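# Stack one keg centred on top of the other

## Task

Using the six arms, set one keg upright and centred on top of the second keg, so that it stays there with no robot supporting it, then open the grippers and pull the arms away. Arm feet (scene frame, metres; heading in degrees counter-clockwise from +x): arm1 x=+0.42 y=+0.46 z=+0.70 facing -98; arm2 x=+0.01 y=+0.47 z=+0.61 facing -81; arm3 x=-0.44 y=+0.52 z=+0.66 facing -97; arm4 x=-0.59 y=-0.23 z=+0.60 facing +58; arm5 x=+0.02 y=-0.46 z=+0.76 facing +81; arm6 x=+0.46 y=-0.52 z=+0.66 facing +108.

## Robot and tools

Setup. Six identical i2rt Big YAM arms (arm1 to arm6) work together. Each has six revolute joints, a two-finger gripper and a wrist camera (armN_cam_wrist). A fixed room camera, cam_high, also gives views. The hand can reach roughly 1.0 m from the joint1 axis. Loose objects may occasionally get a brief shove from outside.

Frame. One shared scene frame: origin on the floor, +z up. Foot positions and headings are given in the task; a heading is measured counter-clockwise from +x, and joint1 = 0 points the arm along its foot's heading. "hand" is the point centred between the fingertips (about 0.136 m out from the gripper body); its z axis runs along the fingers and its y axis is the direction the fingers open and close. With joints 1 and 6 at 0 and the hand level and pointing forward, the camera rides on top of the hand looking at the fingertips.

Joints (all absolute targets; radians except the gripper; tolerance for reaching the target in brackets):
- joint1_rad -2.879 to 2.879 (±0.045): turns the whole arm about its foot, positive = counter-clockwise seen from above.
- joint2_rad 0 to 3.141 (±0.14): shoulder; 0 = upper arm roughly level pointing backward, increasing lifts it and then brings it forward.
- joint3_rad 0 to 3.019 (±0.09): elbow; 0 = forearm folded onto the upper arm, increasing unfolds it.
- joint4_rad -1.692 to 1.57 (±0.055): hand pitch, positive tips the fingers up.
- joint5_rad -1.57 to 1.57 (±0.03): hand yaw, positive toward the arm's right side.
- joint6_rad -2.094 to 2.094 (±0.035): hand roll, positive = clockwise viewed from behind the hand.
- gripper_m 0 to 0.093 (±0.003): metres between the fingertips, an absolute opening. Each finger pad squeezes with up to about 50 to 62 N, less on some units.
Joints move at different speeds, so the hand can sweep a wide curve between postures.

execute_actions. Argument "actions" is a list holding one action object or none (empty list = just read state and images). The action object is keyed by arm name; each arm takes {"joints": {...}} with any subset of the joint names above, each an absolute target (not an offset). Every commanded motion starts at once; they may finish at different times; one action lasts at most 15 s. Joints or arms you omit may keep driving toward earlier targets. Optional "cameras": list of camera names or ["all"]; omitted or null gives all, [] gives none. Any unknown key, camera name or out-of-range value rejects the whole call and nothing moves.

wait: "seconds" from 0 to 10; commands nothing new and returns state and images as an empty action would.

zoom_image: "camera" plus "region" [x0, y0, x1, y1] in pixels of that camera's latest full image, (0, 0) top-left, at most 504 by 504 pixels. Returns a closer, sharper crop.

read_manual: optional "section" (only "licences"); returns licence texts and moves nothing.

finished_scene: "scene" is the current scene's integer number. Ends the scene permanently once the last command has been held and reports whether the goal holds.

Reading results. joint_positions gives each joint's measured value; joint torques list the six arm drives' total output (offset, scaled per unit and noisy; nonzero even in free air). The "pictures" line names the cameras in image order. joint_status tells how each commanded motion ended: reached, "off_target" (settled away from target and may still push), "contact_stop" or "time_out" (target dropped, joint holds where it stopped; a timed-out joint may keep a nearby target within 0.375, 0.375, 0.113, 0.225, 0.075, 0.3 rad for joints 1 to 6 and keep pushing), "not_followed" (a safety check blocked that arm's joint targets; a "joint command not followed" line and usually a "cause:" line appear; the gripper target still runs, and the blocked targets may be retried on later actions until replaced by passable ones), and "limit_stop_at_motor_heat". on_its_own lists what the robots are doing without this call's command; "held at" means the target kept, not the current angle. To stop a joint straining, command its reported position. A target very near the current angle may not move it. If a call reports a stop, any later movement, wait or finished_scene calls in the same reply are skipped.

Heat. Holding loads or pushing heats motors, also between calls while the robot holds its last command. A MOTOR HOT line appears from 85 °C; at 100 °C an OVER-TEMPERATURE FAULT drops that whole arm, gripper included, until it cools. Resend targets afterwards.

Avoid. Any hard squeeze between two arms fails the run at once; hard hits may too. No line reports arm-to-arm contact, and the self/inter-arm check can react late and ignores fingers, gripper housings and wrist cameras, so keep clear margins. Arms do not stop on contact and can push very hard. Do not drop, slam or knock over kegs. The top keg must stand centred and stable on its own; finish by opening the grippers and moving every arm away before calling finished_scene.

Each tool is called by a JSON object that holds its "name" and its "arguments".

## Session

{"name": "execute_actions", "arguments": {"actions": [{"arm1":{"joints":{"joint1_rad":-0.27,"joint2_rad":1.788,"joint3_rad":1.27,"joint4_rad":-1.053,"joint5_rad":0,"joint6_rad":-0.41}},"arm3":{"joints":{"joint1_rad":0.523,"joint2_rad":1.892,"joint3_rad":1.54,"joint4_rad":-1.219,"joint5_rad":0,"joint6_rad":0.4}},"arm2":{"joints":{"joint1_rad":-0.16,"joint2_rad":0.3,"joint3_rad":1.0}},"arm4":{"joints":{"joint1_rad":0.7,"joint2_rad":0.53,"joint3_rad":0.8,"joint4_rad":-1.42,"joint5_rad":0,"joint6_rad":-0.5}}}], "cameras": ["arm1_cam_wrist","arm3_cam_wrist","cam_high"]}}

Scene clock: 1.77 s.
Joint torques (N m, as the arm reports them, + toward a larger angle): arm1=[  1.38 -14.36   8.52   0.37  -0.07   0.06] | arm2=[-0.01  5.37 10.73  1.72 -0.15  0.02] | arm3=[  0.25 -14.2   10.42   0.49  -0.04  -0.05] | arm4=[-0.59  3.38 10.59  1.3   0.02  0.04] | arm5=[ 2.12  0.25 10.37  1.64  0.1   0.06] | arm6=[-0.83  1.93  8.9   1.02 -0.06 -0.11]
arm1.joint_positions: joint1_rad=-0.275 joint2_rad=+1.783 joint3_rad=+1.259 joint4_rad=-1.063 joint5_rad=-0.001 joint6_rad=-0.405 gripper_m=+0.094
arm1.joint_status: all done
arm1.hand: x=+0.2238 y=+0.0054 z=+0.7504 quat_wxyz=(+0.003, -0.708, -0.707, -0.009) (m; scene frame)
arm2.joint_positions: joint1_rad=-0.172 joint2_rad=+0.296 joint3_rad=+0.991 joint4_rad=-1.475 joint5_rad=-0.151 joint6_rad=+0.288 gripper_m=+0.095
arm2.joint_status: all done
arm2.hand: x=+0.0349 y=+0.3218 z=+0.9844 quat_wxyz=(-0.346, -0.723, -0.572, +0.175) (m; scene frame)
arm3.joint_positions: joint1_rad=+0.516 joint2_rad=+1.886 joint3_rad=+1.523 joint4_rad=-1.226 joint5_rad=+0.003 joint6_rad=+0.411 gripper_m=+0.095
arm3.joint_status: all done
arm3.hand: x=-0.2289 y=+0.0051 z=+0.7494 quat_wxyz=(+0.008, -0.713, -0.701, -0.008) (m; scene frame)
arm4.joint_positions: joint1_rad=+0.696 joint2_rad=+0.532 joint3_rad=+0.797 joint4_rad=-1.421 joint5_rad=+0.000 joint6_rad=-0.500 gripper_m=+0.094
arm4.joint_status: all done
arm4.hand: x=-0.6195 y=-0.0320 z=+0.8551 quat_wxyz=(-0.169, +0.875, -0.441, -0.109) (m; scene frame)
arm5.joint_positions: joint1_rad=+0.310 joint2_rad=+0.629 joint3_rad=+1.465 joint4_rad=-1.187 joint5_rad=+0.267 joint6_rad=+0.089 gripper_m=+0.095
arm5.joint_status: not commanded
arm5.hand: x=+0.0331 y=-0.2214 z=+1.3672 quat_wxyz=(-0.438, +0.536, -0.614, -0.380) (m; scene frame)
arm6.joint_positions: joint1_rad=-0.104 joint2_rad=+0.546 joint3_rad=+1.337 joint4_rad=-1.509 joint5_rad=-0.206 joint6_rad=+0.511 gripper_m=+0.094
arm6.joint_status: not commanded
arm6.hand: x=+0.3842 y=-0.3415 z=+1.1558 quat_wxyz=(-0.085, +0.572, -0.706, -0.408) (m; scene frame)
pictures: arm1_cam_wrist, arm3_cam_wrist, cam_high
Images, in order (width x height): arm1_cam_wrist 504x504, arm3_cam_wrist 504x504, cam_high 504x504.

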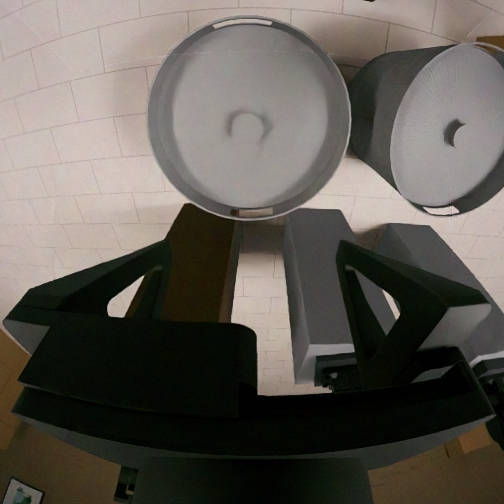

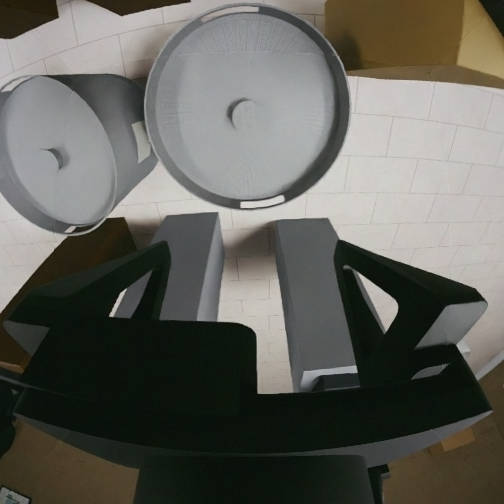

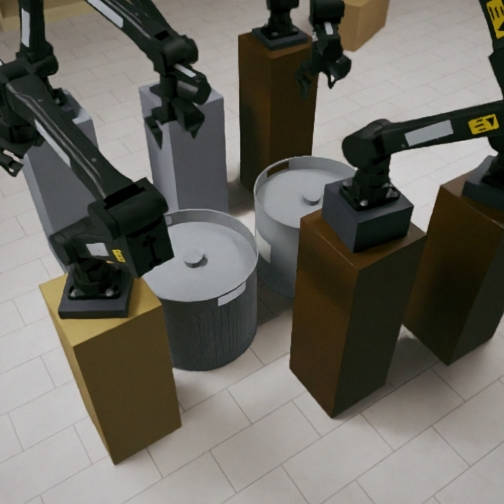

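{"name": "execute_actions", "arguments": {"actions": [{"arm1":{"joints":{"joint1_rad":0.014,"joint2_rad":2.3,"joint3_rad":0.765,"joint4_rad":0.07,"joint6_rad":-0.904}},"arm5":{"joints":{"joint1_rad":-0.097,"joint2_rad":2.5,"joint3_rad":0.886,"joint4_rad":0.05,"joint5_rad":0,"joint6_rad":-1.042}},"arm3":{"joints":{"joint1_rad":-0.8,"joint2_rad":0.5,"joint3_rad":0.8}},"arm2":{"joints":{"joint1_rad":0.125,"joint2_rad":0.9,"joint3_rad":0.717,"joint4_rad":-1.4,"joint5_rad":0,"joint6_rad":1.063}},"arm6":{"joints":{"joint1_rad":-0.107,"joint2_rad":1.1,"joint3_rad":0.893,"joint4_rad":-1.4,"joint5_rad":0,"joint6_rad":0.988}}}], "cameras": []}}

{"name": "execute_actions", "arguments": {"actions": [{"arm1":{"joints":{"joint2_rad":2.41}},"arm5":{"joints":{"joint2_rad":2.59,"joint4_rad":0.13}},"arm2":{"joints":{"joint2_rad":2.1,"joint4_rad":-0.19}},"arm6":{"joints":{"joint2_rad":2.286,"joint4_rad":-0.168}}}], "cameras": ["arm1_cam_wrist","arm2_cam_wrist","arm5_cam_wrist","arm6_cam_wrist"]}}

Scene clock: 6.03 s.
Joint torques (N m, as the arm reports them, + toward a larger angle): arm1=[  0.53 -12.95   0.09   0.91  -0.08  -0.02] | arm2=[-0.13 -1.05 11.57  0.84  0.09  0.19] | arm3=[-1.07  2.03  9.1   1.29  0.03 -0.05] | arm4=[-0.59  3.25 10.59  1.31  0.02  0.04] | arm5=[  3.71 -18.51  -0.07   0.81  -0.22  -0.1 ] | arm6=[ 0.07 -8.75  8.33 -0.12  0.2   0.13]
arm1.joint_positions: joint1_rad=+0.021 joint2_rad=+2.304 joint3_rad=+0.769 joint4_rad=+0.054 joint5_rad=-0.001 joint6_rad=-0.892 gripper_m=+0.094
arm1.joint_status: all done
arm1.hand: x=+0.3806 y=+0.1014 z=+0.4411 quat_wxyz=(-0.013, -0.384, -0.922, +0.041) (m; scene frame)
arm2.joint_positions: joint1_rad=+0.114 joint2_rad=+0.890 joint3_rad=+0.706 joint4_rad=-1.414 joint5_rad=-0.002 joint6_rad=+1.051 gripper_m=+0.095
arm2.joint_status: all done
arm2.hand: x=+0.0665 y=+0.2721 z=+0.7569 quat_wxyz=(+0.016, -0.921, -0.389, -0.003) (m; scene frame)
arm3.joint_positions: joint1_rad=-0.790 joint2_rad=+0.498 joint3_rad=+0.813 joint4_rad=-1.218 joint5_rad=+0.001 joint6_rad=+0.409 gripper_m=+0.095
arm3.joint_status: all done
arm3.hand: x=-0.6308 y=+0.3738 z=+0.9563 quat_wxyz=(-0.163, -0.940, -0.117, +0.277) (m; scene frame)
arm4.joint_positions: joint1_rad=+0.696 joint2_rad=+0.532 joint3_rad=+0.797 joint4_rad=-1.421 joint5_rad=+0.000 joint6_rad=-0.500 gripper_m=+0.094
arm4.joint_status: not commanded
arm4.hand: x=-0.6195 y=-0.0320 z=+0.8551 quat_wxyz=(-0.169, +0.875, -0.441, -0.109) (m; scene frame)
arm5.joint_positions: joint1_rad=-0.103 joint2_rad=+2.496 joint3_rad=+0.884 joint4_rad=+0.037 joint5_rad=+0.004 joint6_rad=-1.026 gripper_m=+0.095
arm5.joint_status: all done
arm5.hand: x=+0.1124 y=-0.1231 z=+0.4346 quat_wxyz=(+0.001, +0.919, -0.395, +0.000) (m; scene frame)
arm6.joint_positions: joint1_rad=-0.104 joint2_rad=+1.107 joint3_rad=+0.886 joint4_rad=-1.407 joint5_rad=-0.002 joint6_rad=+0.977 gripper_m=+0.094
arm6.joint_status: all done
arm6.hand: x=+0.4028 y=-0.2526 z=+0.8281 quat_wxyz=(+0.005, +0.390, -0.920, +0.034) (m; scene frame)
pictures: none
No camera images: the call's "cameras" was empty. Leave "cameras" out to get every camera's image.

Scene clock: 7.73 s.
Joint torques (N m, as the arm reports them, + toward a larger angle): arm1=[  0.45 -12.04  -0.64   0.41  -0.09  -0.04] | arm2=[-0.07 -9.44  3.24  0.93  0.08  0.18] | arm3=[-1.08  2.    9.08  1.29  0.03 -0.05] | arm4=[-0.54  3.38 10.56  1.31  0.02  0.03] | arm5=[  3.08 -17.67  -1.25   0.83  -0.26  -0.09] | arm6=[ -0.31 -14.9    1.59  -0.03   0.2    0.04]
arm1.joint_positions: joint1_rad=+0.021 joint2_rad=+2.404 joint3_rad=+0.763 joint4_rad=+0.059 joint5_rad=-0.001 joint6_rad=-0.893 gripper_m=+0.094
arm1.joint_status: all done
arm1.hand: x=+0.3854 y=+0.1447 z=+0.4093 quat_wxyz=(+0.001, -0.384, -0.923, -0.007) (m; scene frame)
arm2.joint_positions: joint1_rad=+0.114 joint2_rad=+2.081 joint3_rad=+0.706 joint4_rad=-0.206 joint5_rad=-0.002 joint6_rad=+1.052 gripper_m=+0.095
arm2.joint_status: all done
arm2.hand: x=+0.1024 y=+0.1462 z=+0.4115 quat_wxyz=(+0.008, -0.921, -0.388, -0.002) (m; scene frame)
arm3.joint_positions: joint1_rad=-0.790 joint2_rad=+0.498 joint3_rad=+0.813 joint4_rad=-1.218 joint5_rad=+0.001 joint6_rad=+0.409 gripper_m=+0.095
arm3.joint_status: not commanded
arm3.hand: x=-0.6308 y=+0.3738 z=+0.9563 quat_wxyz=(-0.163, -0.940, -0.117, +0.277) (m; scene frame)
arm4.joint_positions: joint1_rad=+0.696 joint2_rad=+0.532 joint3_rad=+0.797 joint4_rad=-1.421 joint5_rad=+0.000 joint6_rad=-0.500 gripper_m=+0.094
arm4.joint_status: not commanded
arm4.hand: x=-0.6195 y=-0.0320 z=+0.8551 quat_wxyz=(-0.169, +0.875, -0.441, -0.109) (m; scene frame)
arm5.joint_positions: joint1_rad=-0.103 joint2_rad=+2.582 joint3_rad=+0.886 joint4_rad=+0.117 joint5_rad=+0.003 joint6_rad=-1.027 gripper_m=+0.095
arm5.joint_status: all done
arm5.hand: x=+0.1070 y=-0.1420 z=+0.4070 quat_wxyz=(+0.003, +0.919, -0.395, +0.000) (m; scene frame)
arm6.joint_positions: joint1_rad=-0.104 joint2_rad=+2.278 joint3_rad=+0.886 joint4_rad=-0.184 joint5_rad=-0.002 joint6_rad=+0.978 gripper_m=+0.094
arm6.joint_status: all done
arm6.hand: x=+0.3826 y=-0.1448 z=+0.4086 quat_wxyz=(+0.000, +0.390, -0.921, +0.009) (m; scene frame)
pictures: arm1_cam_wrist, arm2_cam_wrist, arm5_cam_wrist, arm6_cam_wrist
Images, in order (width x height): arm1_cam_wrist 504x504, arm2_cam_wrist 504x504, arm5_cam_wrist 504x504, arm6_cam_wrist 504x504.

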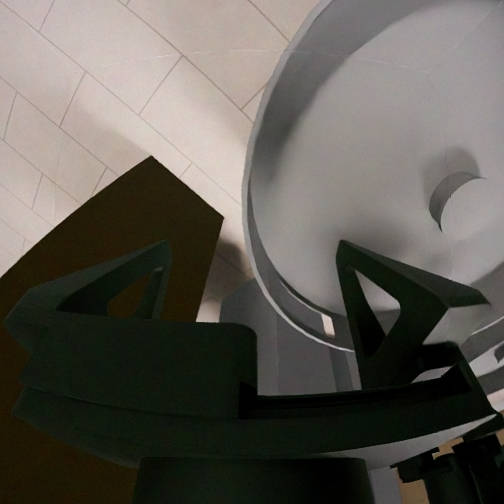

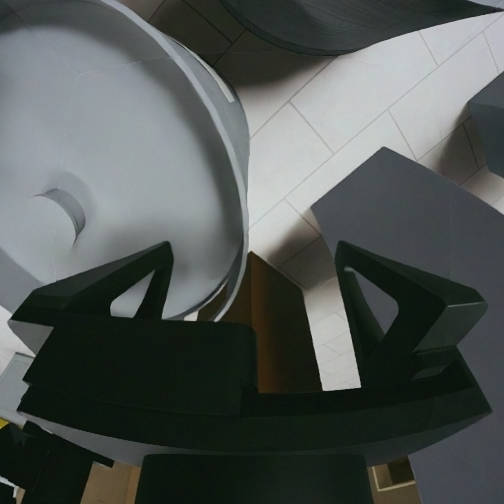

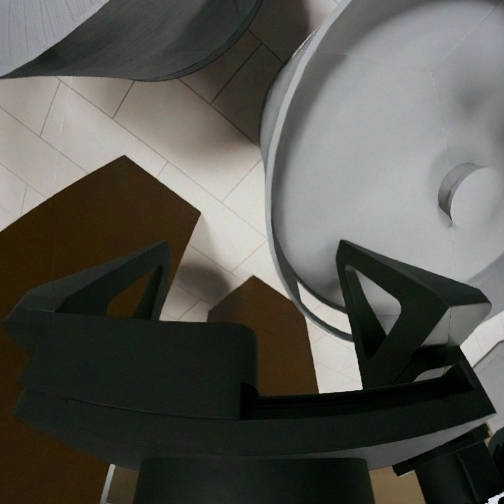

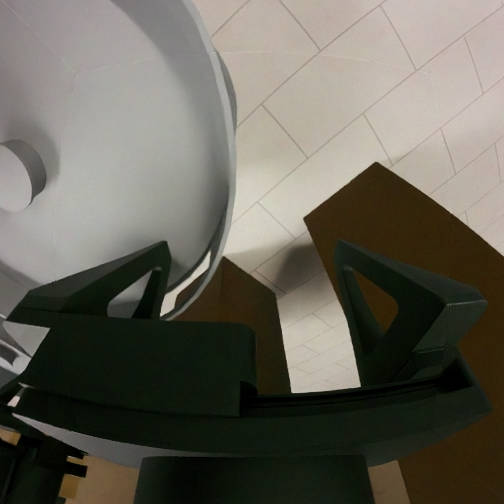

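{"name": "execute_actions", "arguments": {"actions": [{"arm1":{"joints":{"gripper_m":0.055,"joint2_rad":2.665,"joint3_rad":0.893,"joint4_rad":0.212}},"arm2":{"joints":{"gripper_m":0.055,"joint2_rad":2.375,"joint3_rad":0.805,"joint4_rad":0.005}},"arm5":{"joints":{"gripper_m":0.055,"joint2_rad":2.82,"joint3_rad":1.085,"joint4_rad":0.168}},"arm6":{"joints":{"gripper_m":0.055,"joint2_rad":2.531,"joint3_rad":1.037,"joint4_rad":-0.06}}}], "cameras": []}}

{"name": "execute_actions", "arguments": {"actions": [{"arm1":{"joints":{"gripper_m":0}},"arm2":{"joints":{"gripper_m":0}},"arm5":{"joints":{"gripper_m":0}},"arm6":{"joints":{"gripper_m":0}}}], "cameras": ["arm1_cam_wrist","arm2_cam_wrist","arm5_cam_wrist","arm6_cam_wrist"]}}

Scene clock: 11.03 s.
Joint torques (N m, as the arm reports them, + toward a larger angle): arm1=[ 1.41 -9.81 -2.83 -0.17 -0.53 -0.01] | arm2=[-1.64 -8.02 -1.02  0.25  0.51  0.16] | arm3=[-1.08  2.03  9.11  1.27  0.03 -0.06] | arm4=[-0.67  3.43 10.6   1.35  0.01  0.04] | arm5=[  3.35 -10.28   3.15   0.76  -0.03  -0.11] | arm6=[ -0.8  -13.91  -0.58  -0.25   0.59  -0.02]
arm1.joint_positions: joint1_rad=+0.006 joint2_rad=+2.615 joint3_rad=+0.915 joint4_rad=+0.217 joint5_rad=+0.010 joint6_rad=-0.892 gripper_m=+0.055
arm1.joint_status: all done
arm1.hand: x=+0.3742 y=+0.1083 z=+0.3397 quat_wxyz=(-0.007, -0.391, -0.919, +0.042) (m; scene frame)
arm2.joint_positions: joint1_rad=+0.129 joint2_rad=+2.316 joint3_rad=+0.834 joint4_rad=+0.016 joint5_rad=-0.012 joint6_rad=+1.052 gripper_m=+0.055
arm2.joint_status: all done
arm2.hand: x=+0.1234 y=+0.1001 z=+0.3419 quat_wxyz=(-0.050, -0.917, -0.395, +0.000) (m; scene frame)
arm3.joint_positions: joint1_rad=-0.790 joint2_rad=+0.498 joint3_rad=+0.813 joint4_rad=-1.218 joint5_rad=+0.001 joint6_rad=+0.409 gripper_m=+0.095
arm3.joint_status: not commanded
arm3.hand: x=-0.6308 y=+0.3738 z=+0.9563 quat_wxyz=(-0.163, -0.940, -0.117, +0.277) (m; scene frame)
arm4.joint_positions: joint1_rad=+0.696 joint2_rad=+0.532 joint3_rad=+0.797 joint4_rad=-1.421 joint5_rad=+0.000 joint6_rad=-0.500 gripper_m=+0.094
arm4.joint_status: not commanded
arm4.hand: x=-0.6195 y=-0.0320 z=+0.8551 quat_wxyz=(-0.169, +0.875, -0.441, -0.109) (m; scene frame)
arm5.joint_positions: joint1_rad=-0.103 joint2_rad=+2.717 joint3_rad=+1.046 joint4_rad=+0.156 joint5_rad=-0.001 joint6_rad=-1.031 gripper_m=+0.055
arm5.joint_status: all done
arm5.hand: x=+0.1171 y=-0.1015 z=+0.3573 quat_wxyz=(-0.029, +0.919, -0.393, -0.007) (m; scene frame)
arm6.joint_positions: joint1_rad=-0.102 joint2_rad=+2.479 joint3_rad=+1.058 joint4_rad=-0.050 joint5_rad=-0.010 joint6_rad=+0.984 gripper_m=+0.055
arm6.joint_status: all done
arm6.hand: x=+0.3692 y=-0.0892 z=+0.3433 quat_wxyz=(-0.006, +0.387, -0.921, -0.044) (m; scene frame)
pictures: none
No camera images: the call's "cameras" was empty. Leave "cameras" out to get every camera's image.

Scene clock: 11.83 s.
Joint torques (N m, as the arm reports them, + toward a larger angle): arm1=[  1.42 -11.74  -2.07  -0.3   -0.24  -0.02] | arm2=[ -1.21 -10.16   0.37   0.15   0.08   0.17] | arm3=[-1.06  2.01  9.09  1.28  0.03 -0.05] | arm4=[-0.62  3.45 10.62  1.33  0.02  0.04] | arm5=[ 1.2  -9.82  4.33  1.58  1.09 -0.28] | arm6=[ -0.56 -15.98  -0.13  -0.21   0.27   0.02]
arm1.joint_positions: joint1_rad=+0.006 joint2_rad=+2.648 joint3_rad=+0.897 joint4_rad=+0.217 joint5_rad=+0.003 joint6_rad=-0.893 gripper_m=+0.000
arm1.joint_status: all done
arm1.hand: x=+0.3789 y=+0.1358 z=+0.3299 quat_wxyz=(-0.004, -0.391, -0.920, +0.016) (m; scene frame)
arm2.joint_positions: joint1_rad=+0.129 joint2_rad=+2.346 joint3_rad=+0.809 joint4_rad=+0.016 joint5_rad=-0.002 joint6_rad=+1.052 gripper_m=+0.001
arm2.joint_status: all done
arm2.hand: x=+0.1138 y=+0.1262 z=+0.3303 quat_wxyz=(-0.022, -0.918, -0.395, +0.002) (m; scene frame)
arm3.joint_positions: joint1_rad=-0.790 joint2_rad=+0.498 joint3_rad=+0.813 joint4_rad=-1.218 joint5_rad=+0.001 joint6_rad=+0.409 gripper_m=+0.095
arm3.joint_status: not commanded
arm3.hand: x=-0.6308 y=+0.3738 z=+0.9563 quat_wxyz=(-0.163, -0.940, -0.117, +0.277) (m; scene frame)
arm4.joint_positions: joint1_rad=+0.696 joint2_rad=+0.532 joint3_rad=+0.797 joint4_rad=-1.421 joint5_rad=+0.000 joint6_rad=-0.500 gripper_m=+0.094
arm4.joint_status: not commanded
arm4.hand: x=-0.6195 y=-0.0320 z=+0.8551 quat_wxyz=(-0.169, +0.875, -0.441, -0.109) (m; scene frame)
arm5.joint_positions: joint1_rad=-0.079 joint2_rad=+2.723 joint3_rad=+1.028 joint4_rad=+0.135 joint5_rad=-0.025 joint6_rad=-1.010 gripper_m=+0.002
arm5.joint_status: all done
arm5.hand: x=+0.0998 y=-0.1173 z=+0.3556 quat_wxyz=(-0.005, +0.920, -0.391, -0.015) (m; scene frame)
arm6.joint_positions: joint1_rad=-0.102 joint2_rad=+2.512 joint3_rad=+1.045 joint4_rad=-0.050 joint5_rad=-0.002 joint6_rad=+0.984 gripper_m=+0.001
arm6.joint_status: all done
arm6.hand: x=+0.3753 y=-0.1114 z=+0.3292 quat_wxyz=(-0.006, +0.387, -0.922, -0.021) (m; scene frame)
pictures: arm1_cam_wrist, arm2_cam_wrist, arm5_cam_wrist, arm6_cam_wrist
Images, in order (width x height): arm1_cam_wrist 504x504, arm2_cam_wrist 504x504, arm5_cam_wrist 504x504, arm6_cam_wrist 504x504.

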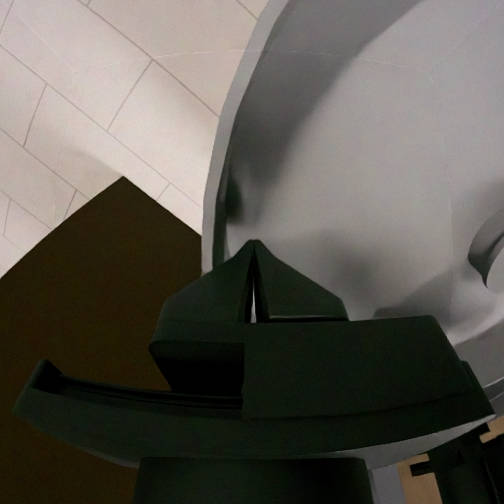

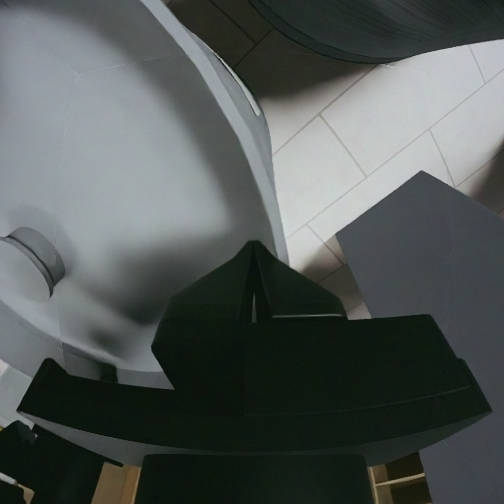

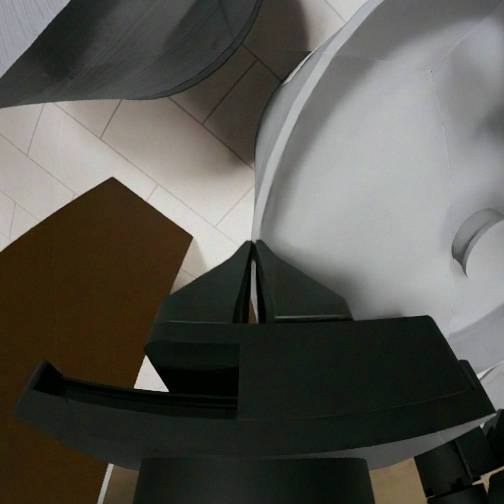

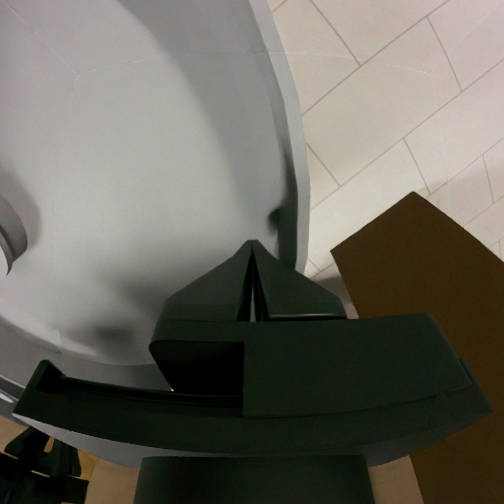

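{"name": "execute_actions", "arguments": {"actions": [{"arm1":{"joints":{"joint2_rad":2.49}},"arm2":{"joints":{"joint2_rad":2.18}},"arm5":{"joints":{"gripper_m":0.07}},"arm6":{"joints":{"joint2_rad":2.36}}}], "cameras": []}}

{"name": "execute_actions", "arguments": {"actions": [{"arm1":{"joints":{"gripper_m":0.093,"joint3_rad":0.795,"joint4_rad":0.1}},"arm2":{"joints":{"gripper_m":0.093,"joint3_rad":0.735,"joint4_rad":-0.15}},"arm6":{"joints":{"gripper_m":0.093,"joint3_rad":0.94,"joint4_rad":-0.15}}}], "cameras": []}}

{"name": "execute_actions", "arguments": {"actions": [{"arm1":{"joints":{"joint2_rad":2.59,"joint3_rad":0.83,"joint4_rad":0.15}},"arm2":{"joints":{"joint2_rad":2.3,"joint3_rad":0.76,"joint4_rad":-0.08}},"arm6":{"joints":{"joint2_rad":2.455,"joint3_rad":0.98,"joint4_rad":-0.11}}}], "cameras": []}}

{"name": "execute_actions", "arguments": {"actions": [{"arm1":{"joints":{"joint2_rad":2.68,"joint3_rad":0.893,"joint4_rad":0.212}},"arm2":{"joints":{"joint2_rad":2.39,"joint3_rad":0.805,"joint4_rad":0.005}},"arm5":{"joints":{"joint2_rad":2.83}},"arm6":{"joints":{"joint2_rad":2.545,"joint3_rad":1.037,"joint4_rad":-0.06}}}], "cameras": ["arm1_cam_wrist","arm2_cam_wrist","arm5_cam_wrist","arm6_cam_wrist"]}}

Scene clock: 14.80 s.
Joint torques (N m, as the arm reports them, + toward a larger angle): arm1=[  1.11 -11.85  -1.37   0.14  -0.13   0.12] | arm2=[ -1.26 -11.66   2.93   0.46   0.07   0.15] | arm3=[-1.06  2.02  9.09  1.28  0.03 -0.05] | arm4=[-0.75  3.35 10.59  1.33  0.02  0.04] | arm5=[  2.2  -17.77  -1.3    0.67   0.04  -0.1 ] | arm6=[ -0.33 -15.82   1.08  -0.21   0.16  -0.04]
arm1.joint_positions: joint1_rad=+0.006 joint2_rad=+2.567 joint3_rad=+0.895 joint4_rad=+0.217 joint5_rad=+0.003 joint6_rad=-0.893 gripper_m=+0.000
arm1.joint_status: joint2_rad not_followed (moved -0.081 of -0.158)
arm1.hand: x=+0.3741 y=+0.0979 z=+0.3563 quat_wxyz=(-0.014, -0.390, -0.919, +0.054) (m; scene frame)
arm2.joint_positions: joint1_rad=+0.129 joint2_rad=+2.170 joint3_rad=+0.805 joint4_rad=+0.015 joint5_rad=-0.002 joint6_rad=+1.052 gripper_m=+0.001
arm2.joint_status: all done
arm2.hand: x=+0.1321 y=+0.0657 z=+0.3951 quat_wxyz=(-0.107, -0.913, -0.393, +0.011) (m; scene frame)
arm3.joint_positions: joint1_rad=-0.790 joint2_rad=+0.498 joint3_rad=+0.813 joint4_rad=-1.218 joint5_rad=+0.001 joint6_rad=+0.409 gripper_m=+0.095
arm3.joint_status: not commanded
arm3.hand: x=-0.6308 y=+0.3738 z=+0.9563 quat_wxyz=(-0.163, -0.940, -0.117, +0.277) (m; scene frame)
arm4.joint_positions: joint1_rad=+0.696 joint2_rad=+0.532 joint3_rad=+0.797 joint4_rad=-1.421 joint5_rad=+0.000 joint6_rad=-0.500 gripper_m=+0.094
arm4.joint_status: not commanded
arm4.hand: x=-0.6195 y=-0.0320 z=+0.8551 quat_wxyz=(-0.169, +0.875, -0.441, -0.109) (m; scene frame)
arm5.joint_positions: joint1_rad=-0.092 joint2_rad=+2.811 joint3_rad=+1.085 joint4_rad=+0.160 joint5_rad=-0.003 joint6_rad=-1.027 gripper_m=+0.070
arm5.joint_status: all done
arm5.hand: x=+0.1064 y=-0.1257 z=+0.3239 quat_wxyz=(-0.003, +0.921, -0.390, -0.004) (m; scene frame)
arm6.joint_positions: joint1_rad=-0.102 joint2_rad=+2.435 joint3_rad=+1.040 joint4_rad=-0.050 joint5_rad=-0.002 joint6_rad=+0.984 gripper_m=+0.001
arm6.joint_status: joint2_rad not_followed (moved -0.077 of -0.152)
arm6.hand: x=+0.3688 y=-0.0815 z=+0.3602 quat_wxyz=(-0.012, +0.387, -0.920, -0.056) (m; scene frame)
pictures: none
joint command not followed: on one or more control steps a check withheld the commanded joint targets of the arm1 arm, and it was not sent them on those steps. On the call's last step the targets were still withheld.
cause: the commanded joint targets would bring a part of the robot too close to another arm (this arm's wrist (the part past joint 4) and the other arm's wrist (the part past joint 4)); next, command targets that bring no part of the robot closer to that arm.
joint command not followed: on one or more control steps a check withheld the commanded joint targets of the arm6 arm, and it was not sent them on those steps. On the call's last step the targets were still withheld.
cause: the commanded joint targets would bring a part of the robot too close to another arm (this arm's wrist (the part past joint 4) and the other arm's wrist (the part past joint 4)); next, command targets that bring no part of the robot closer to that arm.
No camera images: the call's "cameras" was empty. Leave "cameras" out to get every camera's image.

Scene clock: 15.70 s.
Joint torques (N m, as the arm reports them, + toward a larger angle): arm1=[  1.36 -12.01  -1.05  -0.71  -0.24   0.01] | arm2=[ -1.28 -10.25   2.24  -0.08   0.08   0.17] | arm3=[-1.07  1.99  9.09  1.29  0.03 -0.06] | arm4=[-0.59  3.37 10.65  1.34  0.02  0.03] | arm5=[  1.73 -19.18  -1.3    0.65   0.03  -0.15] | arm6=[ -0.57 -16.07   1.    -0.72   0.22  -0.02]
arm1.joint_positions: joint1_rad=+0.006 joint2_rad=+2.485 joint3_rad=+0.792 joint4_rad=+0.113 joint5_rad=+0.003 joint6_rad=-0.893 gripper_m=+0.093
arm1.joint_status: all done
arm1.hand: x=+0.3805 y=+0.1490 z=+0.3843 quat_wxyz=(+0.002, -0.390, -0.921, -0.006) (m; scene frame)
arm2.joint_positions: joint1_rad=+0.129 joint2_rad=+2.170 joint3_rad=+0.726 joint4_rad=-0.135 joint5_rad=-0.002 joint6_rad=+1.052 gripper_m=+0.093
arm2.joint_status: all done
arm2.hand: x=+0.1073 y=+0.1477 z=+0.3846 quat_wxyz=(+0.007, -0.919, -0.395, -0.002) (m; scene frame)
arm3.joint_positions: joint1_rad=-0.790 joint2_rad=+0.498 joint3_rad=+0.813 joint4_rad=-1.218 joint5_rad=+0.001 joint6_rad=+0.409 gripper_m=+0.095
arm3.joint_status: not commanded
arm3.hand: x=-0.6308 y=+0.3738 z=+0.9563 quat_wxyz=(-0.163, -0.940, -0.117, +0.277) (m; scene frame)
arm4.joint_positions: joint1_rad=+0.696 joint2_rad=+0.532 joint3_rad=+0.797 joint4_rad=-1.421 joint5_rad=+0.000 joint6_rad=-0.500 gripper_m=+0.094
arm4.joint_status: not commanded
arm4.hand: x=-0.6195 y=-0.0320 z=+0.8551 quat_wxyz=(-0.169, +0.875, -0.441, -0.109) (m; scene frame)
arm5.joint_positions: joint1_rad=-0.092 joint2_rad=+2.811 joint3_rad=+1.085 joint4_rad=+0.160 joint5_rad=-0.003 joint6_rad=-1.027 gripper_m=+0.070
arm5.joint_status: not commanded
arm5.hand: x=+0.1064 y=-0.1257 z=+0.3239 quat_wxyz=(-0.003, +0.921, -0.390, -0.004) (m; scene frame)
arm6.joint_positions: joint1_rad=-0.099 joint2_rad=+2.356 joint3_rad=+0.940 joint4_rad=-0.139 joint5_rad=-0.002 joint6_rad=+0.985 gripper_m=+0.093
arm6.joint_status: all done
arm6.hand: x=+0.3777 y=-0.1309 z=+0.3834 quat_wxyz=(-0.002, +0.389, -0.921, -0.002) (m; scene frame)
pictures: none
joint command not followed: on one or more control steps a check withheld the commanded joint targets of the arm1 arm, and it was not sent them on those steps.
cause: the commanded joint targets would bring a part of the robot too close to another arm (this arm's wrist (the part past joint 4) and the other arm's wrist (the part past joint 4)); next, command targets that bring no part of the robot closer to that arm.
joint command not followed: on one or more control steps a check withheld the commanded joint targets of the arm6 arm, and it was not sent them on those steps.
cause: the commanded joint targets would bring a part of the robot too close to another arm (this arm's wrist (the part past joint 4) and the other arm's wrist (the part past joint 4)); next, command targets that bring no part of the robot closer to that arm.
No camera images: the call's "cameras" was empty. Leave "cameras" out to get every camera's image.

Scene clock: 16.67 s.
Joint torques (N m, as the arm reports them, + toward a larger angle): arm1=[  1.44 -12.02  -2.     0.33  -0.26  -0.02] | arm2=[ -1.27 -10.39   0.75   0.75   0.08   0.17] | arm3=[-1.04  2.    9.08  1.27  0.03 -0.05] | arm4=[-0.53  3.27 10.62  1.35  0.02  0.04] | arm5=[  2.08 -18.8   -1.57   0.62   0.09  -0.08] | arm6=[ -0.18 -16.75   0.33   0.14   0.24   0.01]
arm1.joint_positions: joint1_rad=+0.006 joint2_rad=+2.581 joint3_rad=+0.833 joint4_rad=+0.139 joint5_rad=+0.003 joint6_rad=-0.893 gripper_m=+0.093
arm1.joint_status: all done
arm1.hand: x=+0.3821 y=+0.1615 z=+0.3542 quat_wxyz=(+0.006, -0.390, -0.920, -0.019) (m; scene frame)
arm2.joint_positions: joint1_rad=+0.129 joint2_rad=+2.284 joint3_rad=+0.758 joint4_rad=-0.092 joint5_rad=-0.002 joint6_rad=+1.052 gripper_m=+0.093
arm2.joint_status: all done
arm2.hand: x=+0.1039 y=+0.1590 z=+0.3497 quat_wxyz=(+0.026, -0.918, -0.395, -0.004) (m; scene frame)
arm3.joint_positions: joint1_rad=-0.790 joint2_rad=+0.498 joint3_rad=+0.813 joint4_rad=-1.218 joint5_rad=+0.001 joint6_rad=+0.409 gripper_m=+0.095
arm3.joint_status: not commanded
arm3.hand: x=-0.6308 y=+0.3738 z=+0.9563 quat_wxyz=(-0.163, -0.940, -0.117, +0.277) (m; scene frame)
arm4.joint_positions: joint1_rad=+0.696 joint2_rad=+0.532 joint3_rad=+0.797 joint4_rad=-1.421 joint5_rad=+0.000 joint6_rad=-0.500 gripper_m=+0.094
arm4.joint_status: not commanded
arm4.hand: x=-0.6195 y=-0.0320 z=+0.8551 quat_wxyz=(-0.169, +0.875, -0.441, -0.109) (m; scene frame)
arm5.joint_positions: joint1_rad=-0.092 joint2_rad=+2.811 joint3_rad=+1.085 joint4_rad=+0.160 joint5_rad=-0.003 joint6_rad=-1.027 gripper_m=+0.070
arm5.joint_status: not commanded
arm5.hand: x=+0.1064 y=-0.1257 z=+0.3239 quat_wxyz=(-0.003, +0.921, -0.390, -0.004) (m; scene frame)
arm6.joint_positions: joint1_rad=-0.099 joint2_rad=+2.448 joint3_rad=+0.979 joint4_rad=-0.122 joint5_rad=-0.002 joint6_rad=+0.985 gripper_m=+0.093
arm6.joint_status: all done
arm6.hand: x=+0.3803 y=-0.1415 z=+0.3508 quat_wxyz=(+0.001, +0.388, -0.921, +0.016) (m; scene frame)
pictures: none
No camera images: the call's "cameras" was empty. Leave "cameras" out to get every camera's image.

Scene clock: 17.50 s.
Joint torques (N m, as the arm reports them, + toward a larger angle): arm1=[  1.61 -11.85  -2.25   0.52  -0.23   0.02] | arm2=[-1.29 -9.92  0.24  0.94  0.08  0.17] | arm3=[-1.06  1.98  9.1   1.28  0.02 -0.05] | arm4=[-0.52  3.38 10.59  1.36  0.01  0.04] | arm5=[  2.09 -17.63  -1.48   0.58   0.06  -0.13] | arm6=[ -1.06 -15.91   0.68  -0.04   0.25  -0.01]
arm1.joint_positions: joint1_rad=+0.006 joint2_rad=+2.665 joint3_rad=+0.897 joint4_rad=+0.200 joint5_rad=+0.003 joint6_rad=-0.893 gripper_m=+0.093
arm1.joint_status: all done
arm1.hand: x=+0.3805 y=+0.1484 z=+0.3248 quat_wxyz=(+0.001, -0.390, -0.921, +0.000) (m; scene frame)
arm2.joint_positions: joint1_rad=+0.129 joint2_rad=+2.366 joint3_rad=+0.806 joint4_rad=-0.009 joint5_rad=-0.002 joint6_rad=+1.052 gripper_m=+0.093
arm2.joint_status: all done
arm2.hand: x=+0.1090 y=+0.1422 z=+0.3235 quat_wxyz=(+0.002, -0.919, -0.395, -0.001) (m; scene frame)
arm3.joint_positions: joint1_rad=-0.790 joint2_rad=+0.498 joint3_rad=+0.813 joint4_rad=-1.218 joint5_rad=+0.001 joint6_rad=+0.409 gripper_m=+0.095
arm3.joint_status: not commanded
arm3.hand: x=-0.6308 y=+0.3738 z=+0.9563 quat_wxyz=(-0.163, -0.940, -0.117, +0.277) (m; scene frame)
arm4.joint_positions: joint1_rad=+0.696 joint2_rad=+0.532 joint3_rad=+0.797 joint4_rad=-1.421 joint5_rad=+0.000 joint6_rad=-0.500 gripper_m=+0.094
arm4.joint_status: not commanded
arm4.hand: x=-0.6195 y=-0.0320 z=+0.8551 quat_wxyz=(-0.169, +0.875, -0.441, -0.109) (m; scene frame)
arm5.joint_positions: joint1_rad=-0.092 joint2_rad=+2.811 joint3_rad=+1.085 joint4_rad=+0.160 joint5_rad=-0.003 joint6_rad=-1.027 gripper_m=+0.070
arm5.joint_status: all done
arm5.hand: x=+0.1064 y=-0.1257 z=+0.3239 quat_wxyz=(-0.003, +0.921, -0.390, -0.004) (m; scene frame)
arm6.joint_positions: joint1_rad=-0.099 joint2_rad=+2.534 joint3_rad=+1.037 joint4_rad=-0.072 joint5_rad=-0.002 joint6_rad=+0.985 gripper_m=+0.093
arm6.joint_status: all done
arm6.hand: x=+0.3784 y=-0.1322 z=+0.3204 quat_wxyz=(-0.001, +0.389, -0.921, +0.005) (m; scene frame)
pictures: arm1_cam_wrist, arm2_cam_wrist, arm5_cam_wrist, arm6_cam_wrist
Images, in order (width x height): arm1_cam_wrist 504x504, arm2_cam_wrist 504x504, arm5_cam_wrist 504x504, arm6_cam_wrist 504x504.

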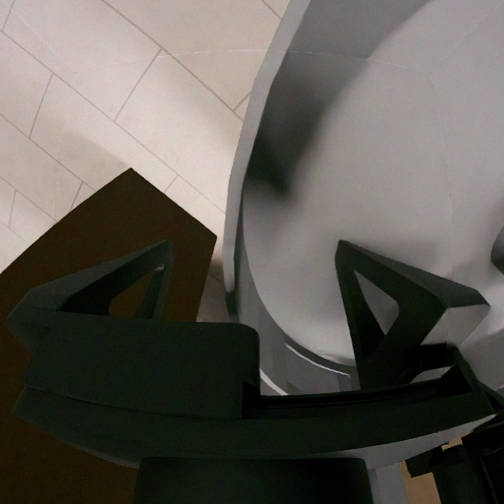

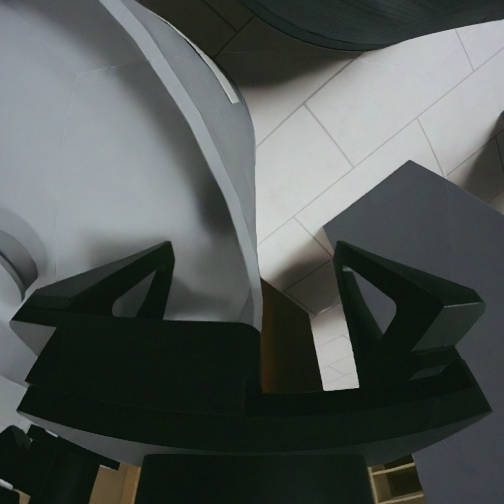

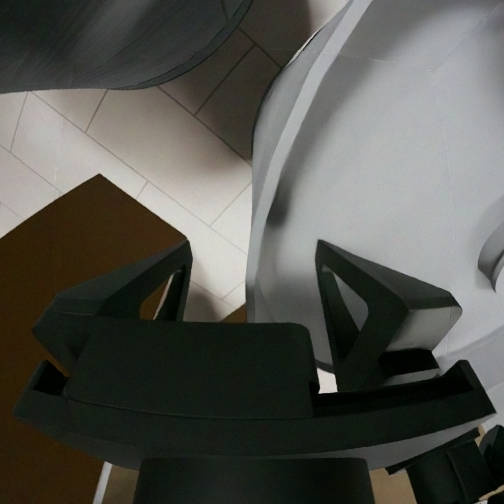

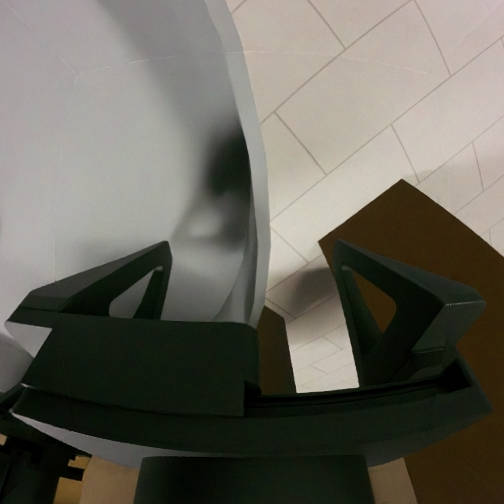

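Close, with an intermediate lift step (z≈.39).

{"name": "execute_actions", "arguments": {"actions": [{"arm1":{"joints":{"gripper_m":0,"joint1_rad":0.045}},"arm2":{"joints":{"gripper_m":0}},"arm5":{"joints":{"gripper_m":0}},"arm6":{"joints":{"gripper_m":0,"joint1_rad":-0.118}}}], "cameras": []}}

{"name": "execute_actions", "arguments": {"actions": [{"arm1":{"joints":{"joint2_rad":2.375,"joint3_rad":0.76,"joint4_rad":0.11}},"arm2":{"joints":{"joint2_rad":2.06,"joint3_rad":0.75,"joint4_rad":-0.15}},"arm5":{"joints":{"joint2_rad":2.535,"joint3_rad":0.94,"joint4_rad":0.105}},"arm6":{"joints":{"joint2_rad":2.24,"joint3_rad":0.97,"joint4_rad":-0.17}}}], "cameras": []}}

{"name": "execute_actions", "arguments": {"actions": [{"arm1":{"joints":{"joint2_rad":2.15,"joint3_rad":0.675,"joint4_rad":-0.013}},"arm2":{"joints":{"joint2_rad":1.835,"joint3_rad":0.73,"joint4_rad":-0.333}},"arm5":{"joints":{"joint2_rad":2.335,"joint3_rad":0.825,"joint4_rad":0.026}},"arm6":{"joints":{"joint2_rad":2.045,"joint3_rad":0.92,"joint4_rad":-0.301}}}], "cameras": []}}

{"name": "execute_actions", "arguments": {"actions": [{"arm1":{"joints":{"joint2_rad":1.655,"joint3_rad":0.66,"joint4_rad":-0.435}},"arm2":{"joints":{"joint2_rad":1.435,"joint3_rad":0.815,"joint4_rad":-0.782}},"arm5":{"joints":{"joint2_rad":1.885,"joint3_rad":0.73,"joint4_rad":-0.289}},"arm6":{"joints":{"joint2_rad":1.67,"joint3_rad":0.94,"joint4_rad":-0.66}}}], "cameras": ["cam_high"]}}

Scene clock: 20.47 s.
Joint torques (N m, as the arm reports them, + toward a larger angle): arm1=[  1.13 -11.72  -2.02   0.18  -0.28  -0.12] | arm2=[ -1.35 -10.13   0.45   0.76   0.     0.72] | arm3=[-1.08  2.02  9.09  1.28  0.03 -0.05] | arm4=[-0.63  3.4  10.6   1.33  0.01  0.03] | arm5=[  2.17 -17.24  -1.48   0.5    0.1   -0.2 ] | arm6=[ -0.58 -16.74   0.25  -0.08   1.14  -0.97]
arm1.joint_positions: joint1_rad=+0.042 joint2_rad=+2.666 joint3_rad=+0.894 joint4_rad=+0.207 joint5_rad=+0.004 joint6_rad=-0.886 gripper_m=+0.002
arm1.joint_status: all done
arm1.hand: x=+0.3915 y=+0.1477 z=+0.3248 quat_wxyz=(+0.001, -0.378, -0.926, +0.002) (m; scene frame)
arm2.joint_positions: joint1_rad=+0.129 joint2_rad=+2.366 joint3_rad=+0.804 joint4_rad=-0.004 joint5_rad=+0.000 joint6_rad=+0.998 gripper_m=+0.002
arm2.joint_status: all done
arm2.hand: x=+0.1086 y=+0.1422 z=+0.3235 quat_wxyz=(+0.001, -0.908, -0.420, +0.000) (m; scene frame)
arm3.joint_positions: joint1_rad=-0.790 joint2_rad=+0.498 joint3_rad=+0.813 joint4_rad=-1.218 joint5_rad=+0.001 joint6_rad=+0.409 gripper_m=+0.095
arm3.joint_status: not commanded
arm3.hand: x=-0.6308 y=+0.3738 z=+0.9563 quat_wxyz=(-0.163, -0.940, -0.117, +0.277) (m; scene frame)
arm4.joint_positions: joint1_rad=+0.696 joint2_rad=+0.532 joint3_rad=+0.797 joint4_rad=-1.421 joint5_rad=+0.000 joint6_rad=-0.500 gripper_m=+0.094
arm4.joint_status: not commanded
arm4.hand: x=-0.6195 y=-0.0320 z=+0.8551 quat_wxyz=(-0.169, +0.875, -0.441, -0.109) (m; scene frame)
arm5.joint_positions: joint1_rad=-0.092 joint2_rad=+2.812 joint3_rad=+1.084 joint4_rad=+0.162 joint5_rad=-0.005 joint6_rad=-1.013 gripper_m=+0.003
arm5.joint_status: all done
arm5.hand: x=+0.1060 y=-0.1259 z=+0.3238 quat_wxyz=(-0.003, +0.918, -0.396, -0.005) (m; scene frame)
arm6.joint_positions: joint1_rad=-0.111 joint2_rad=+2.534 joint3_rad=+1.037 joint4_rad=-0.063 joint5_rad=-0.022 joint6_rad=+1.086 gripper_m=+0.002
arm6.joint_status: all done
arm6.hand: x=+0.3792 y=-0.1295 z=+0.3204 quat_wxyz=(+0.008, +0.336, -0.942, -0.001) (m; scene frame)
pictures: none
No camera images: the call's "cameras" was empty. Leave "cameras" out to get every camera's image.

Scene clock: 21.60 s.
Joint torques (N m, as the arm reports them, + toward a larger angle): arm1=[  1.28 -18.95  -1.69  -1.23  -0.47  -0.05] | arm2=[ -1.32 -18.06   3.73   0.03   0.05   0.81] | arm3=[-1.09  2.07  9.09  1.29  0.03 -0.05] | arm4=[-0.56  3.39 10.61  1.34  0.02  0.04] | arm5=[  1.84 -28.93  -1.86  -0.36  -0.28  -0.27] | arm6=[ -0.7  -27.62   2.55  -0.76   1.04  -0.85]
arm1.joint_positions: joint1_rad=+0.043 joint2_rad=+2.466 joint3_rad=+0.765 joint4_rad=+0.132 joint5_rad=+0.009 joint6_rad=-0.888 gripper_m=+0.002
arm1.joint_status: all done
arm1.hand: x=+0.3912 y=+0.1518 z=+0.3913 quat_wxyz=(+0.004, -0.376, -0.927, +0.000) (m; scene frame)
arm2.joint_positions: joint1_rad=+0.129 joint2_rad=+2.151 joint3_rad=+0.727 joint4_rad=-0.139 joint5_rad=-0.001 joint6_rad=+0.990 gripper_m=+0.002
arm2.joint_status: all done
arm2.hand: x=+0.1090 y=+0.1416 z=+0.3906 quat_wxyz=(-0.001, -0.906, -0.424, +0.000) (m; scene frame)
arm3.joint_positions: joint1_rad=-0.790 joint2_rad=+0.498 joint3_rad=+0.813 joint4_rad=-1.218 joint5_rad=+0.001 joint6_rad=+0.409 gripper_m=+0.095
arm3.joint_status: not commanded
arm3.hand: x=-0.6308 y=+0.3738 z=+0.9563 quat_wxyz=(-0.163, -0.940, -0.117, +0.277) (m; scene frame)
arm4.joint_positions: joint1_rad=+0.696 joint2_rad=+0.532 joint3_rad=+0.797 joint4_rad=-1.421 joint5_rad=+0.000 joint6_rad=-0.500 gripper_m=+0.094
arm4.joint_status: not commanded
arm4.hand: x=-0.6195 y=-0.0320 z=+0.8551 quat_wxyz=(-0.169, +0.875, -0.441, -0.109) (m; scene frame)
arm5.joint_positions: joint1_rad=-0.093 joint2_rad=+2.626 joint3_rad=+0.950 joint4_rad=+0.117 joint5_rad=+0.004 joint6_rad=-1.018 gripper_m=+0.003
arm5.joint_status: all done
arm5.hand: x=+0.1087 y=-0.1230 z=+0.3904 quat_wxyz=(-0.007, +0.919, -0.395, -0.001) (m; scene frame)
arm6.joint_positions: joint1_rad=-0.118 joint2_rad=+2.346 joint3_rad=+0.949 joint4_rad=-0.155 joint5_rad=-0.020 joint6_rad=+1.078 gripper_m=+0.002
arm6.joint_status: all done
arm6.hand: x=+0.3813 y=-0.1248 z=+0.3875 quat_wxyz=(+0.007, +0.336, -0.942, -0.005) (m; scene frame)
pictures: none
No camera images: the call's "cameras" was empty. Leave "cameras" out to get every camera's image.

Scene clock: 22.67 s.
Joint torques (N m, as the arm reports them, + toward a larger angle): arm1=[  1.08 -17.73   0.59  -0.96  -0.53  -0.03] | arm2=[ -1.06 -16.72   7.31   0.17  -0.04   0.83] | arm3=[-1.05  1.91  9.07  1.27  0.03 -0.05] | arm4=[-0.6   3.33 10.6   1.35  0.01  0.04] | arm5=[  2.68 -26.89  -0.64  -0.33  -0.26  -0.15] | arm6=[ -0.58 -25.15   5.32  -0.74   1.03  -0.83]
arm1.joint_positions: joint1_rad=+0.043 joint2_rad=+2.237 joint3_rad=+0.664 joint4_rad=+0.006 joint5_rad=+0.011 joint6_rad=-0.891 gripper_m=+0.002
arm1.joint_status: all done
arm1.hand: x=+0.3910 y=+0.1527 z=+0.4600 quat_wxyz=(+0.004, -0.374, -0.927, +0.002) (m; scene frame)
arm2.joint_positions: joint1_rad=+0.129 joint2_rad=+1.924 joint3_rad=+0.690 joint4_rad=-0.325 joint5_rad=+0.001 joint6_rad=+0.986 gripper_m=+0.002
arm2.joint_status: all done
arm2.hand: x=+0.1092 y=+0.1399 z=+0.4604 quat_wxyz=(-0.003, -0.905, -0.425, +0.001) (m; scene frame)
arm3.joint_positions: joint1_rad=-0.790 joint2_rad=+0.498 joint3_rad=+0.813 joint4_rad=-1.218 joint5_rad=+0.001 joint6_rad=+0.409 gripper_m=+0.095
arm3.joint_status: not commanded
arm3.hand: x=-0.6308 y=+0.3738 z=+0.9563 quat_wxyz=(-0.163, -0.940, -0.117, +0.277) (m; scene frame)
arm4.joint_positions: joint1_rad=+0.696 joint2_rad=+0.532 joint3_rad=+0.797 joint4_rad=-1.421 joint5_rad=+0.000 joint6_rad=-0.500 gripper_m=+0.094
arm4.joint_status: not commanded
arm4.hand: x=-0.6195 y=-0.0320 z=+0.8551 quat_wxyz=(-0.169, +0.875, -0.441, -0.109) (m; scene frame)
arm5.joint_positions: joint1_rad=-0.094 joint2_rad=+2.420 joint3_rad=+0.830 joint4_rad=+0.038 joint5_rad=+0.005 joint6_rad=-1.022 gripper_m=+0.003
arm5.joint_status: all done
arm5.hand: x=+0.1098 y=-0.1230 z=+0.4599 quat_wxyz=(-0.011, +0.919, -0.393, -0.001) (m; scene frame)
arm6.joint_positions: joint1_rad=-0.121 joint2_rad=+2.146 joint3_rad=+0.884 joint4_rad=-0.292 joint5_rad=-0.019 joint6_rad=+1.072 gripper_m=+0.002
arm6.joint_status: all done
arm6.hand: x=+0.3823 y=-0.1250 z=+0.4576 quat_wxyz=(+0.006, +0.338, -0.941, -0.004) (m; scene frame)
pictures: none
No camera images: the call's "cameras" was empty. Leave "cameras" out to get every camera's image.

Scene clock: 25.10 s.
Joint torques (N m, as the arm reports them, + toward a larger angle): arm1=[  1.13 -15.6    9.18  -0.3   -0.65  -0.02] | arm2=[ -1.19 -13.72  16.14  -0.41   0.26   0.87] | arm3=[-1.14  1.99  9.08  1.29  0.03 -0.05] | arm4=[-0.6   3.39 10.61  1.3   0.01  0.04] | arm5=[  2.65 -25.62   5.15   0.18  -0.19  -0.19] | arm6=[  0.58 -22.79  10.3   -0.36   0.89  -0.72]
arm1.joint_positions: joint1_rad=+0.044 joint2_rad=+1.739 joint3_rad=+0.586 joint4_rad=-0.431 joint5_rad=+0.014 joint6_rad=-0.892 gripper_m=+0.002
arm1.joint_status: all done
arm1.hand: x=+0.3909 y=+0.1580 z=+0.5990 quat_wxyz=(+0.008, -0.374, -0.928, -0.006) (m; scene frame)
arm2.joint_positions: joint1_rad=+0.129 joint2_rad=+1.509 joint3_rad=+0.717 joint4_rad=-0.755 joint5_rad=-0.006 joint6_rad=+0.983 gripper_m=+0.002
arm2.joint_status: joint3_rad time_out (moved +0.027 of +0.125); the others done
arm2.on_its_own: joint3_rad reads +0.717 and still pushes toward +0.815 since a time_out
arm2.hand: x=+0.1088 y=+0.1446 z=+0.5992 quat_wxyz=(-0.009, -0.905, -0.426, -0.002) (m; scene frame)
arm3.joint_positions: joint1_rad=-0.790 joint2_rad=+0.498 joint3_rad=+0.813 joint4_rad=-1.218 joint5_rad=+0.001 joint6_rad=+0.409 gripper_m=+0.095
arm3.joint_status: not commanded
arm3.hand: x=-0.6308 y=+0.3738 z=+0.9563 quat_wxyz=(-0.163, -0.940, -0.117, +0.277) (m; scene frame)
arm4.joint_positions: joint1_rad=+0.696 joint2_rad=+0.532 joint3_rad=+0.797 joint4_rad=-1.421 joint5_rad=+0.000 joint6_rad=-0.500 gripper_m=+0.094
arm4.joint_status: not commanded
arm4.hand: x=-0.6195 y=-0.0320 z=+0.8551 quat_wxyz=(-0.169, +0.875, -0.441, -0.109) (m; scene frame)
arm5.joint_positions: joint1_rad=-0.090 joint2_rad=+1.977 joint3_rad=+0.712 joint4_rad=-0.280 joint5_rad=+0.001 joint6_rad=-1.021 gripper_m=+0.003
arm5.joint_status: all done
arm5.hand: x=+0.1100 y=-0.1161 z=+0.5996 quat_wxyz=(-0.014, +0.920, -0.392, -0.003) (m; scene frame)
arm6.joint_positions: joint1_rad=-0.124 joint2_rad=+1.768 joint3_rad=+0.872 joint4_rad=-0.658 joint5_rad=-0.016 joint6_rad=+1.067 gripper_m=+0.002
arm6.joint_status: all done
arm6.hand: x=+0.3827 y=-0.1226 z=+0.6007 quat_wxyz=(+0.005, +0.339, -0.941, -0.004) (m; scene frame)
pictures: cam_high
Images, in order (width x height): cam_high 504x504.

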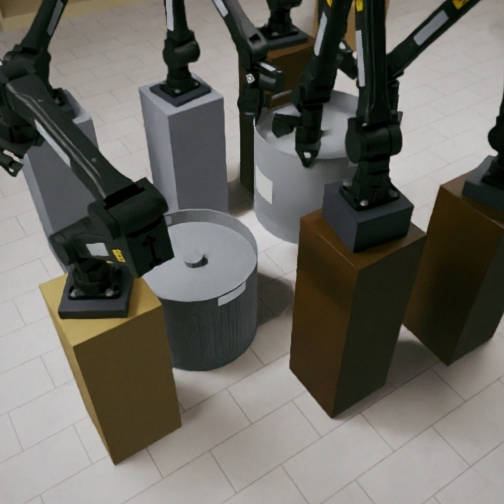

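{"name": "execute_actions", "arguments": {"actions": [{"arm1":{"joints":{"joint2_rad":1.27,"joint3_rad":0.83,"joint4_rad":-0.928}},"arm2":{"joints":{"joint2_rad":1.21,"joint3_rad":1.05,"joint4_rad":-1.216,"joint6_rad":0.99}},"arm5":{"joints":{"joint2_rad":1.47,"joint3_rad":0.815,"joint4_rad":-0.734}},"arm6":{"joints":{"joint2_rad":1.41,"joint3_rad":1.11,"joint4_rad":-1.059,"joint6_rad":1.07}}}], "cameras": []}}

Scene clock: 27.97 s.
Joint torques (N m, as the arm reports them, + toward a larger angle): arm1=[ 1.55 -6.37  8.61  0.03 -0.24  0.06] | arm2=[-1.18 -5.74 12.65  1.08 -0.1   0.17] | arm3=[-1.13  1.93  9.08  1.29  0.03 -0.05] | arm4=[-0.55  3.46 10.6   1.33  0.01  0.04] | arm5=[  2.11 -12.07  10.34  -0.05  -0.04   0.03] | arm6=[ -2.06 -11.09   8.99  -0.25   0.19  -0.15]
arm1.joint_positions: joint1_rad=+0.034 joint2_rad=+1.254 joint3_rad=+0.831 joint4_rad=-0.919 joint5_rad=+0.003 joint6_rad=-0.897 gripper_m=+0.000
arm1.joint_status: all done
arm1.hand: x=+0.3828 y=+0.0893 z=+0.8162 quat_wxyz=(-0.031, -0.374, -0.921, +0.107) (m; scene frame)
arm2.joint_positions: joint1_rad=+0.128 joint2_rad=+1.199 joint3_rad=+1.031 joint4_rad=-1.226 joint5_rad=+0.002 joint6_rad=+0.978 gripper_m=+0.001
arm2.joint_status: all done
arm2.hand: x=+0.1154 y=+0.1168 z=+0.8066 quat_wxyz=(-0.085, -0.900, -0.427, +0.014) (m; scene frame)
arm3.joint_positions: joint1_rad=-0.790 joint2_rad=+0.498 joint3_rad=+0.813 joint4_rad=-1.218 joint5_rad=+0.001 joint6_rad=+0.409 gripper_m=+0.095
arm3.joint_status: not commanded
arm3.hand: x=-0.6308 y=+0.3738 z=+0.9563 quat_wxyz=(-0.163, -0.940, -0.117, +0.277) (m; scene frame)
arm4.joint_positions: joint1_rad=+0.696 joint2_rad=+0.532 joint3_rad=+0.797 joint4_rad=-1.421 joint5_rad=+0.000 joint6_rad=-0.500 gripper_m=+0.094
arm4.joint_status: not commanded
arm4.hand: x=-0.6195 y=-0.0320 z=+0.8551 quat_wxyz=(-0.169, +0.875, -0.441, -0.109) (m; scene frame)
arm5.joint_positions: joint1_rad=-0.090 joint2_rad=+1.454 joint3_rad=+0.798 joint4_rad=-0.722 joint5_rad=-0.002 joint6_rad=-1.037 gripper_m=+0.001
arm5.joint_status: all done
arm5.hand: x=+0.1202 y=-0.0779 z=+0.7985 quat_wxyz=(-0.097, +0.919, -0.383, -0.016) (m; scene frame)
arm6.joint_positions: joint1_rad=-0.107 joint2_rad=+1.404 joint3_rad=+1.101 joint4_rad=-1.044 joint5_rad=-0.001 joint6_rad=+1.081 gripper_m=+0.001
arm6.joint_status: all done
arm6.hand: x=+0.3685 y=-0.0827 z=+0.8171 quat_wxyz=(-0.017, +0.339, -0.935, -0.105) (m; scene frame)
pictures: none
joint command not followed: on one or more control steps a check withheld the commanded joint targets of the arm1 arm, and it was not sent them on those steps.
cause: the commanded joint targets would bring a part of the robot too close to another arm (this arm's wrist (the part past joint 4) and the other arm's wrist (the part past joint 4)); next, command targets that bring no part of the robot closer to that arm.
joint command not followed: on one or more control steps a check withheld the commanded joint targets of the arm2 arm, and it was not sent them on those steps.
cause: the commanded joint targets would bring a part of the robot too close to another arm (this arm's wrist (the part past joint 4) and the other arm's wrist (the part past joint 4)); next, command targets that bring no part of the robot closer to that arm.
joint command not followed: on one or more control steps a check withheld the commanded joint targets of the arm5 arm, and it was not sent them on those steps.
cause: the commanded joint targets would bring a part of the robot too close to another arm (this arm's wrist (the part past joint 4) and the other arm's wrist (the part past joint 4)); next, command targets that bring no part of the robot closer to that arm.
joint command not followed: on one or more control steps a check withheld the commanded joint targets of the arm6 arm, and it was not sent them on those steps.
cause: the commanded joint targets would bring a part of the robot too close to another arm (this arm's wrist (the part past joint 4) and the other arm's wrist (the part past joint 4)); next, command targets that bring no part of the robot closer to that arm.
No camera images: the call's "cameras" was empty. Leave "cameras" out to get every camera's image.


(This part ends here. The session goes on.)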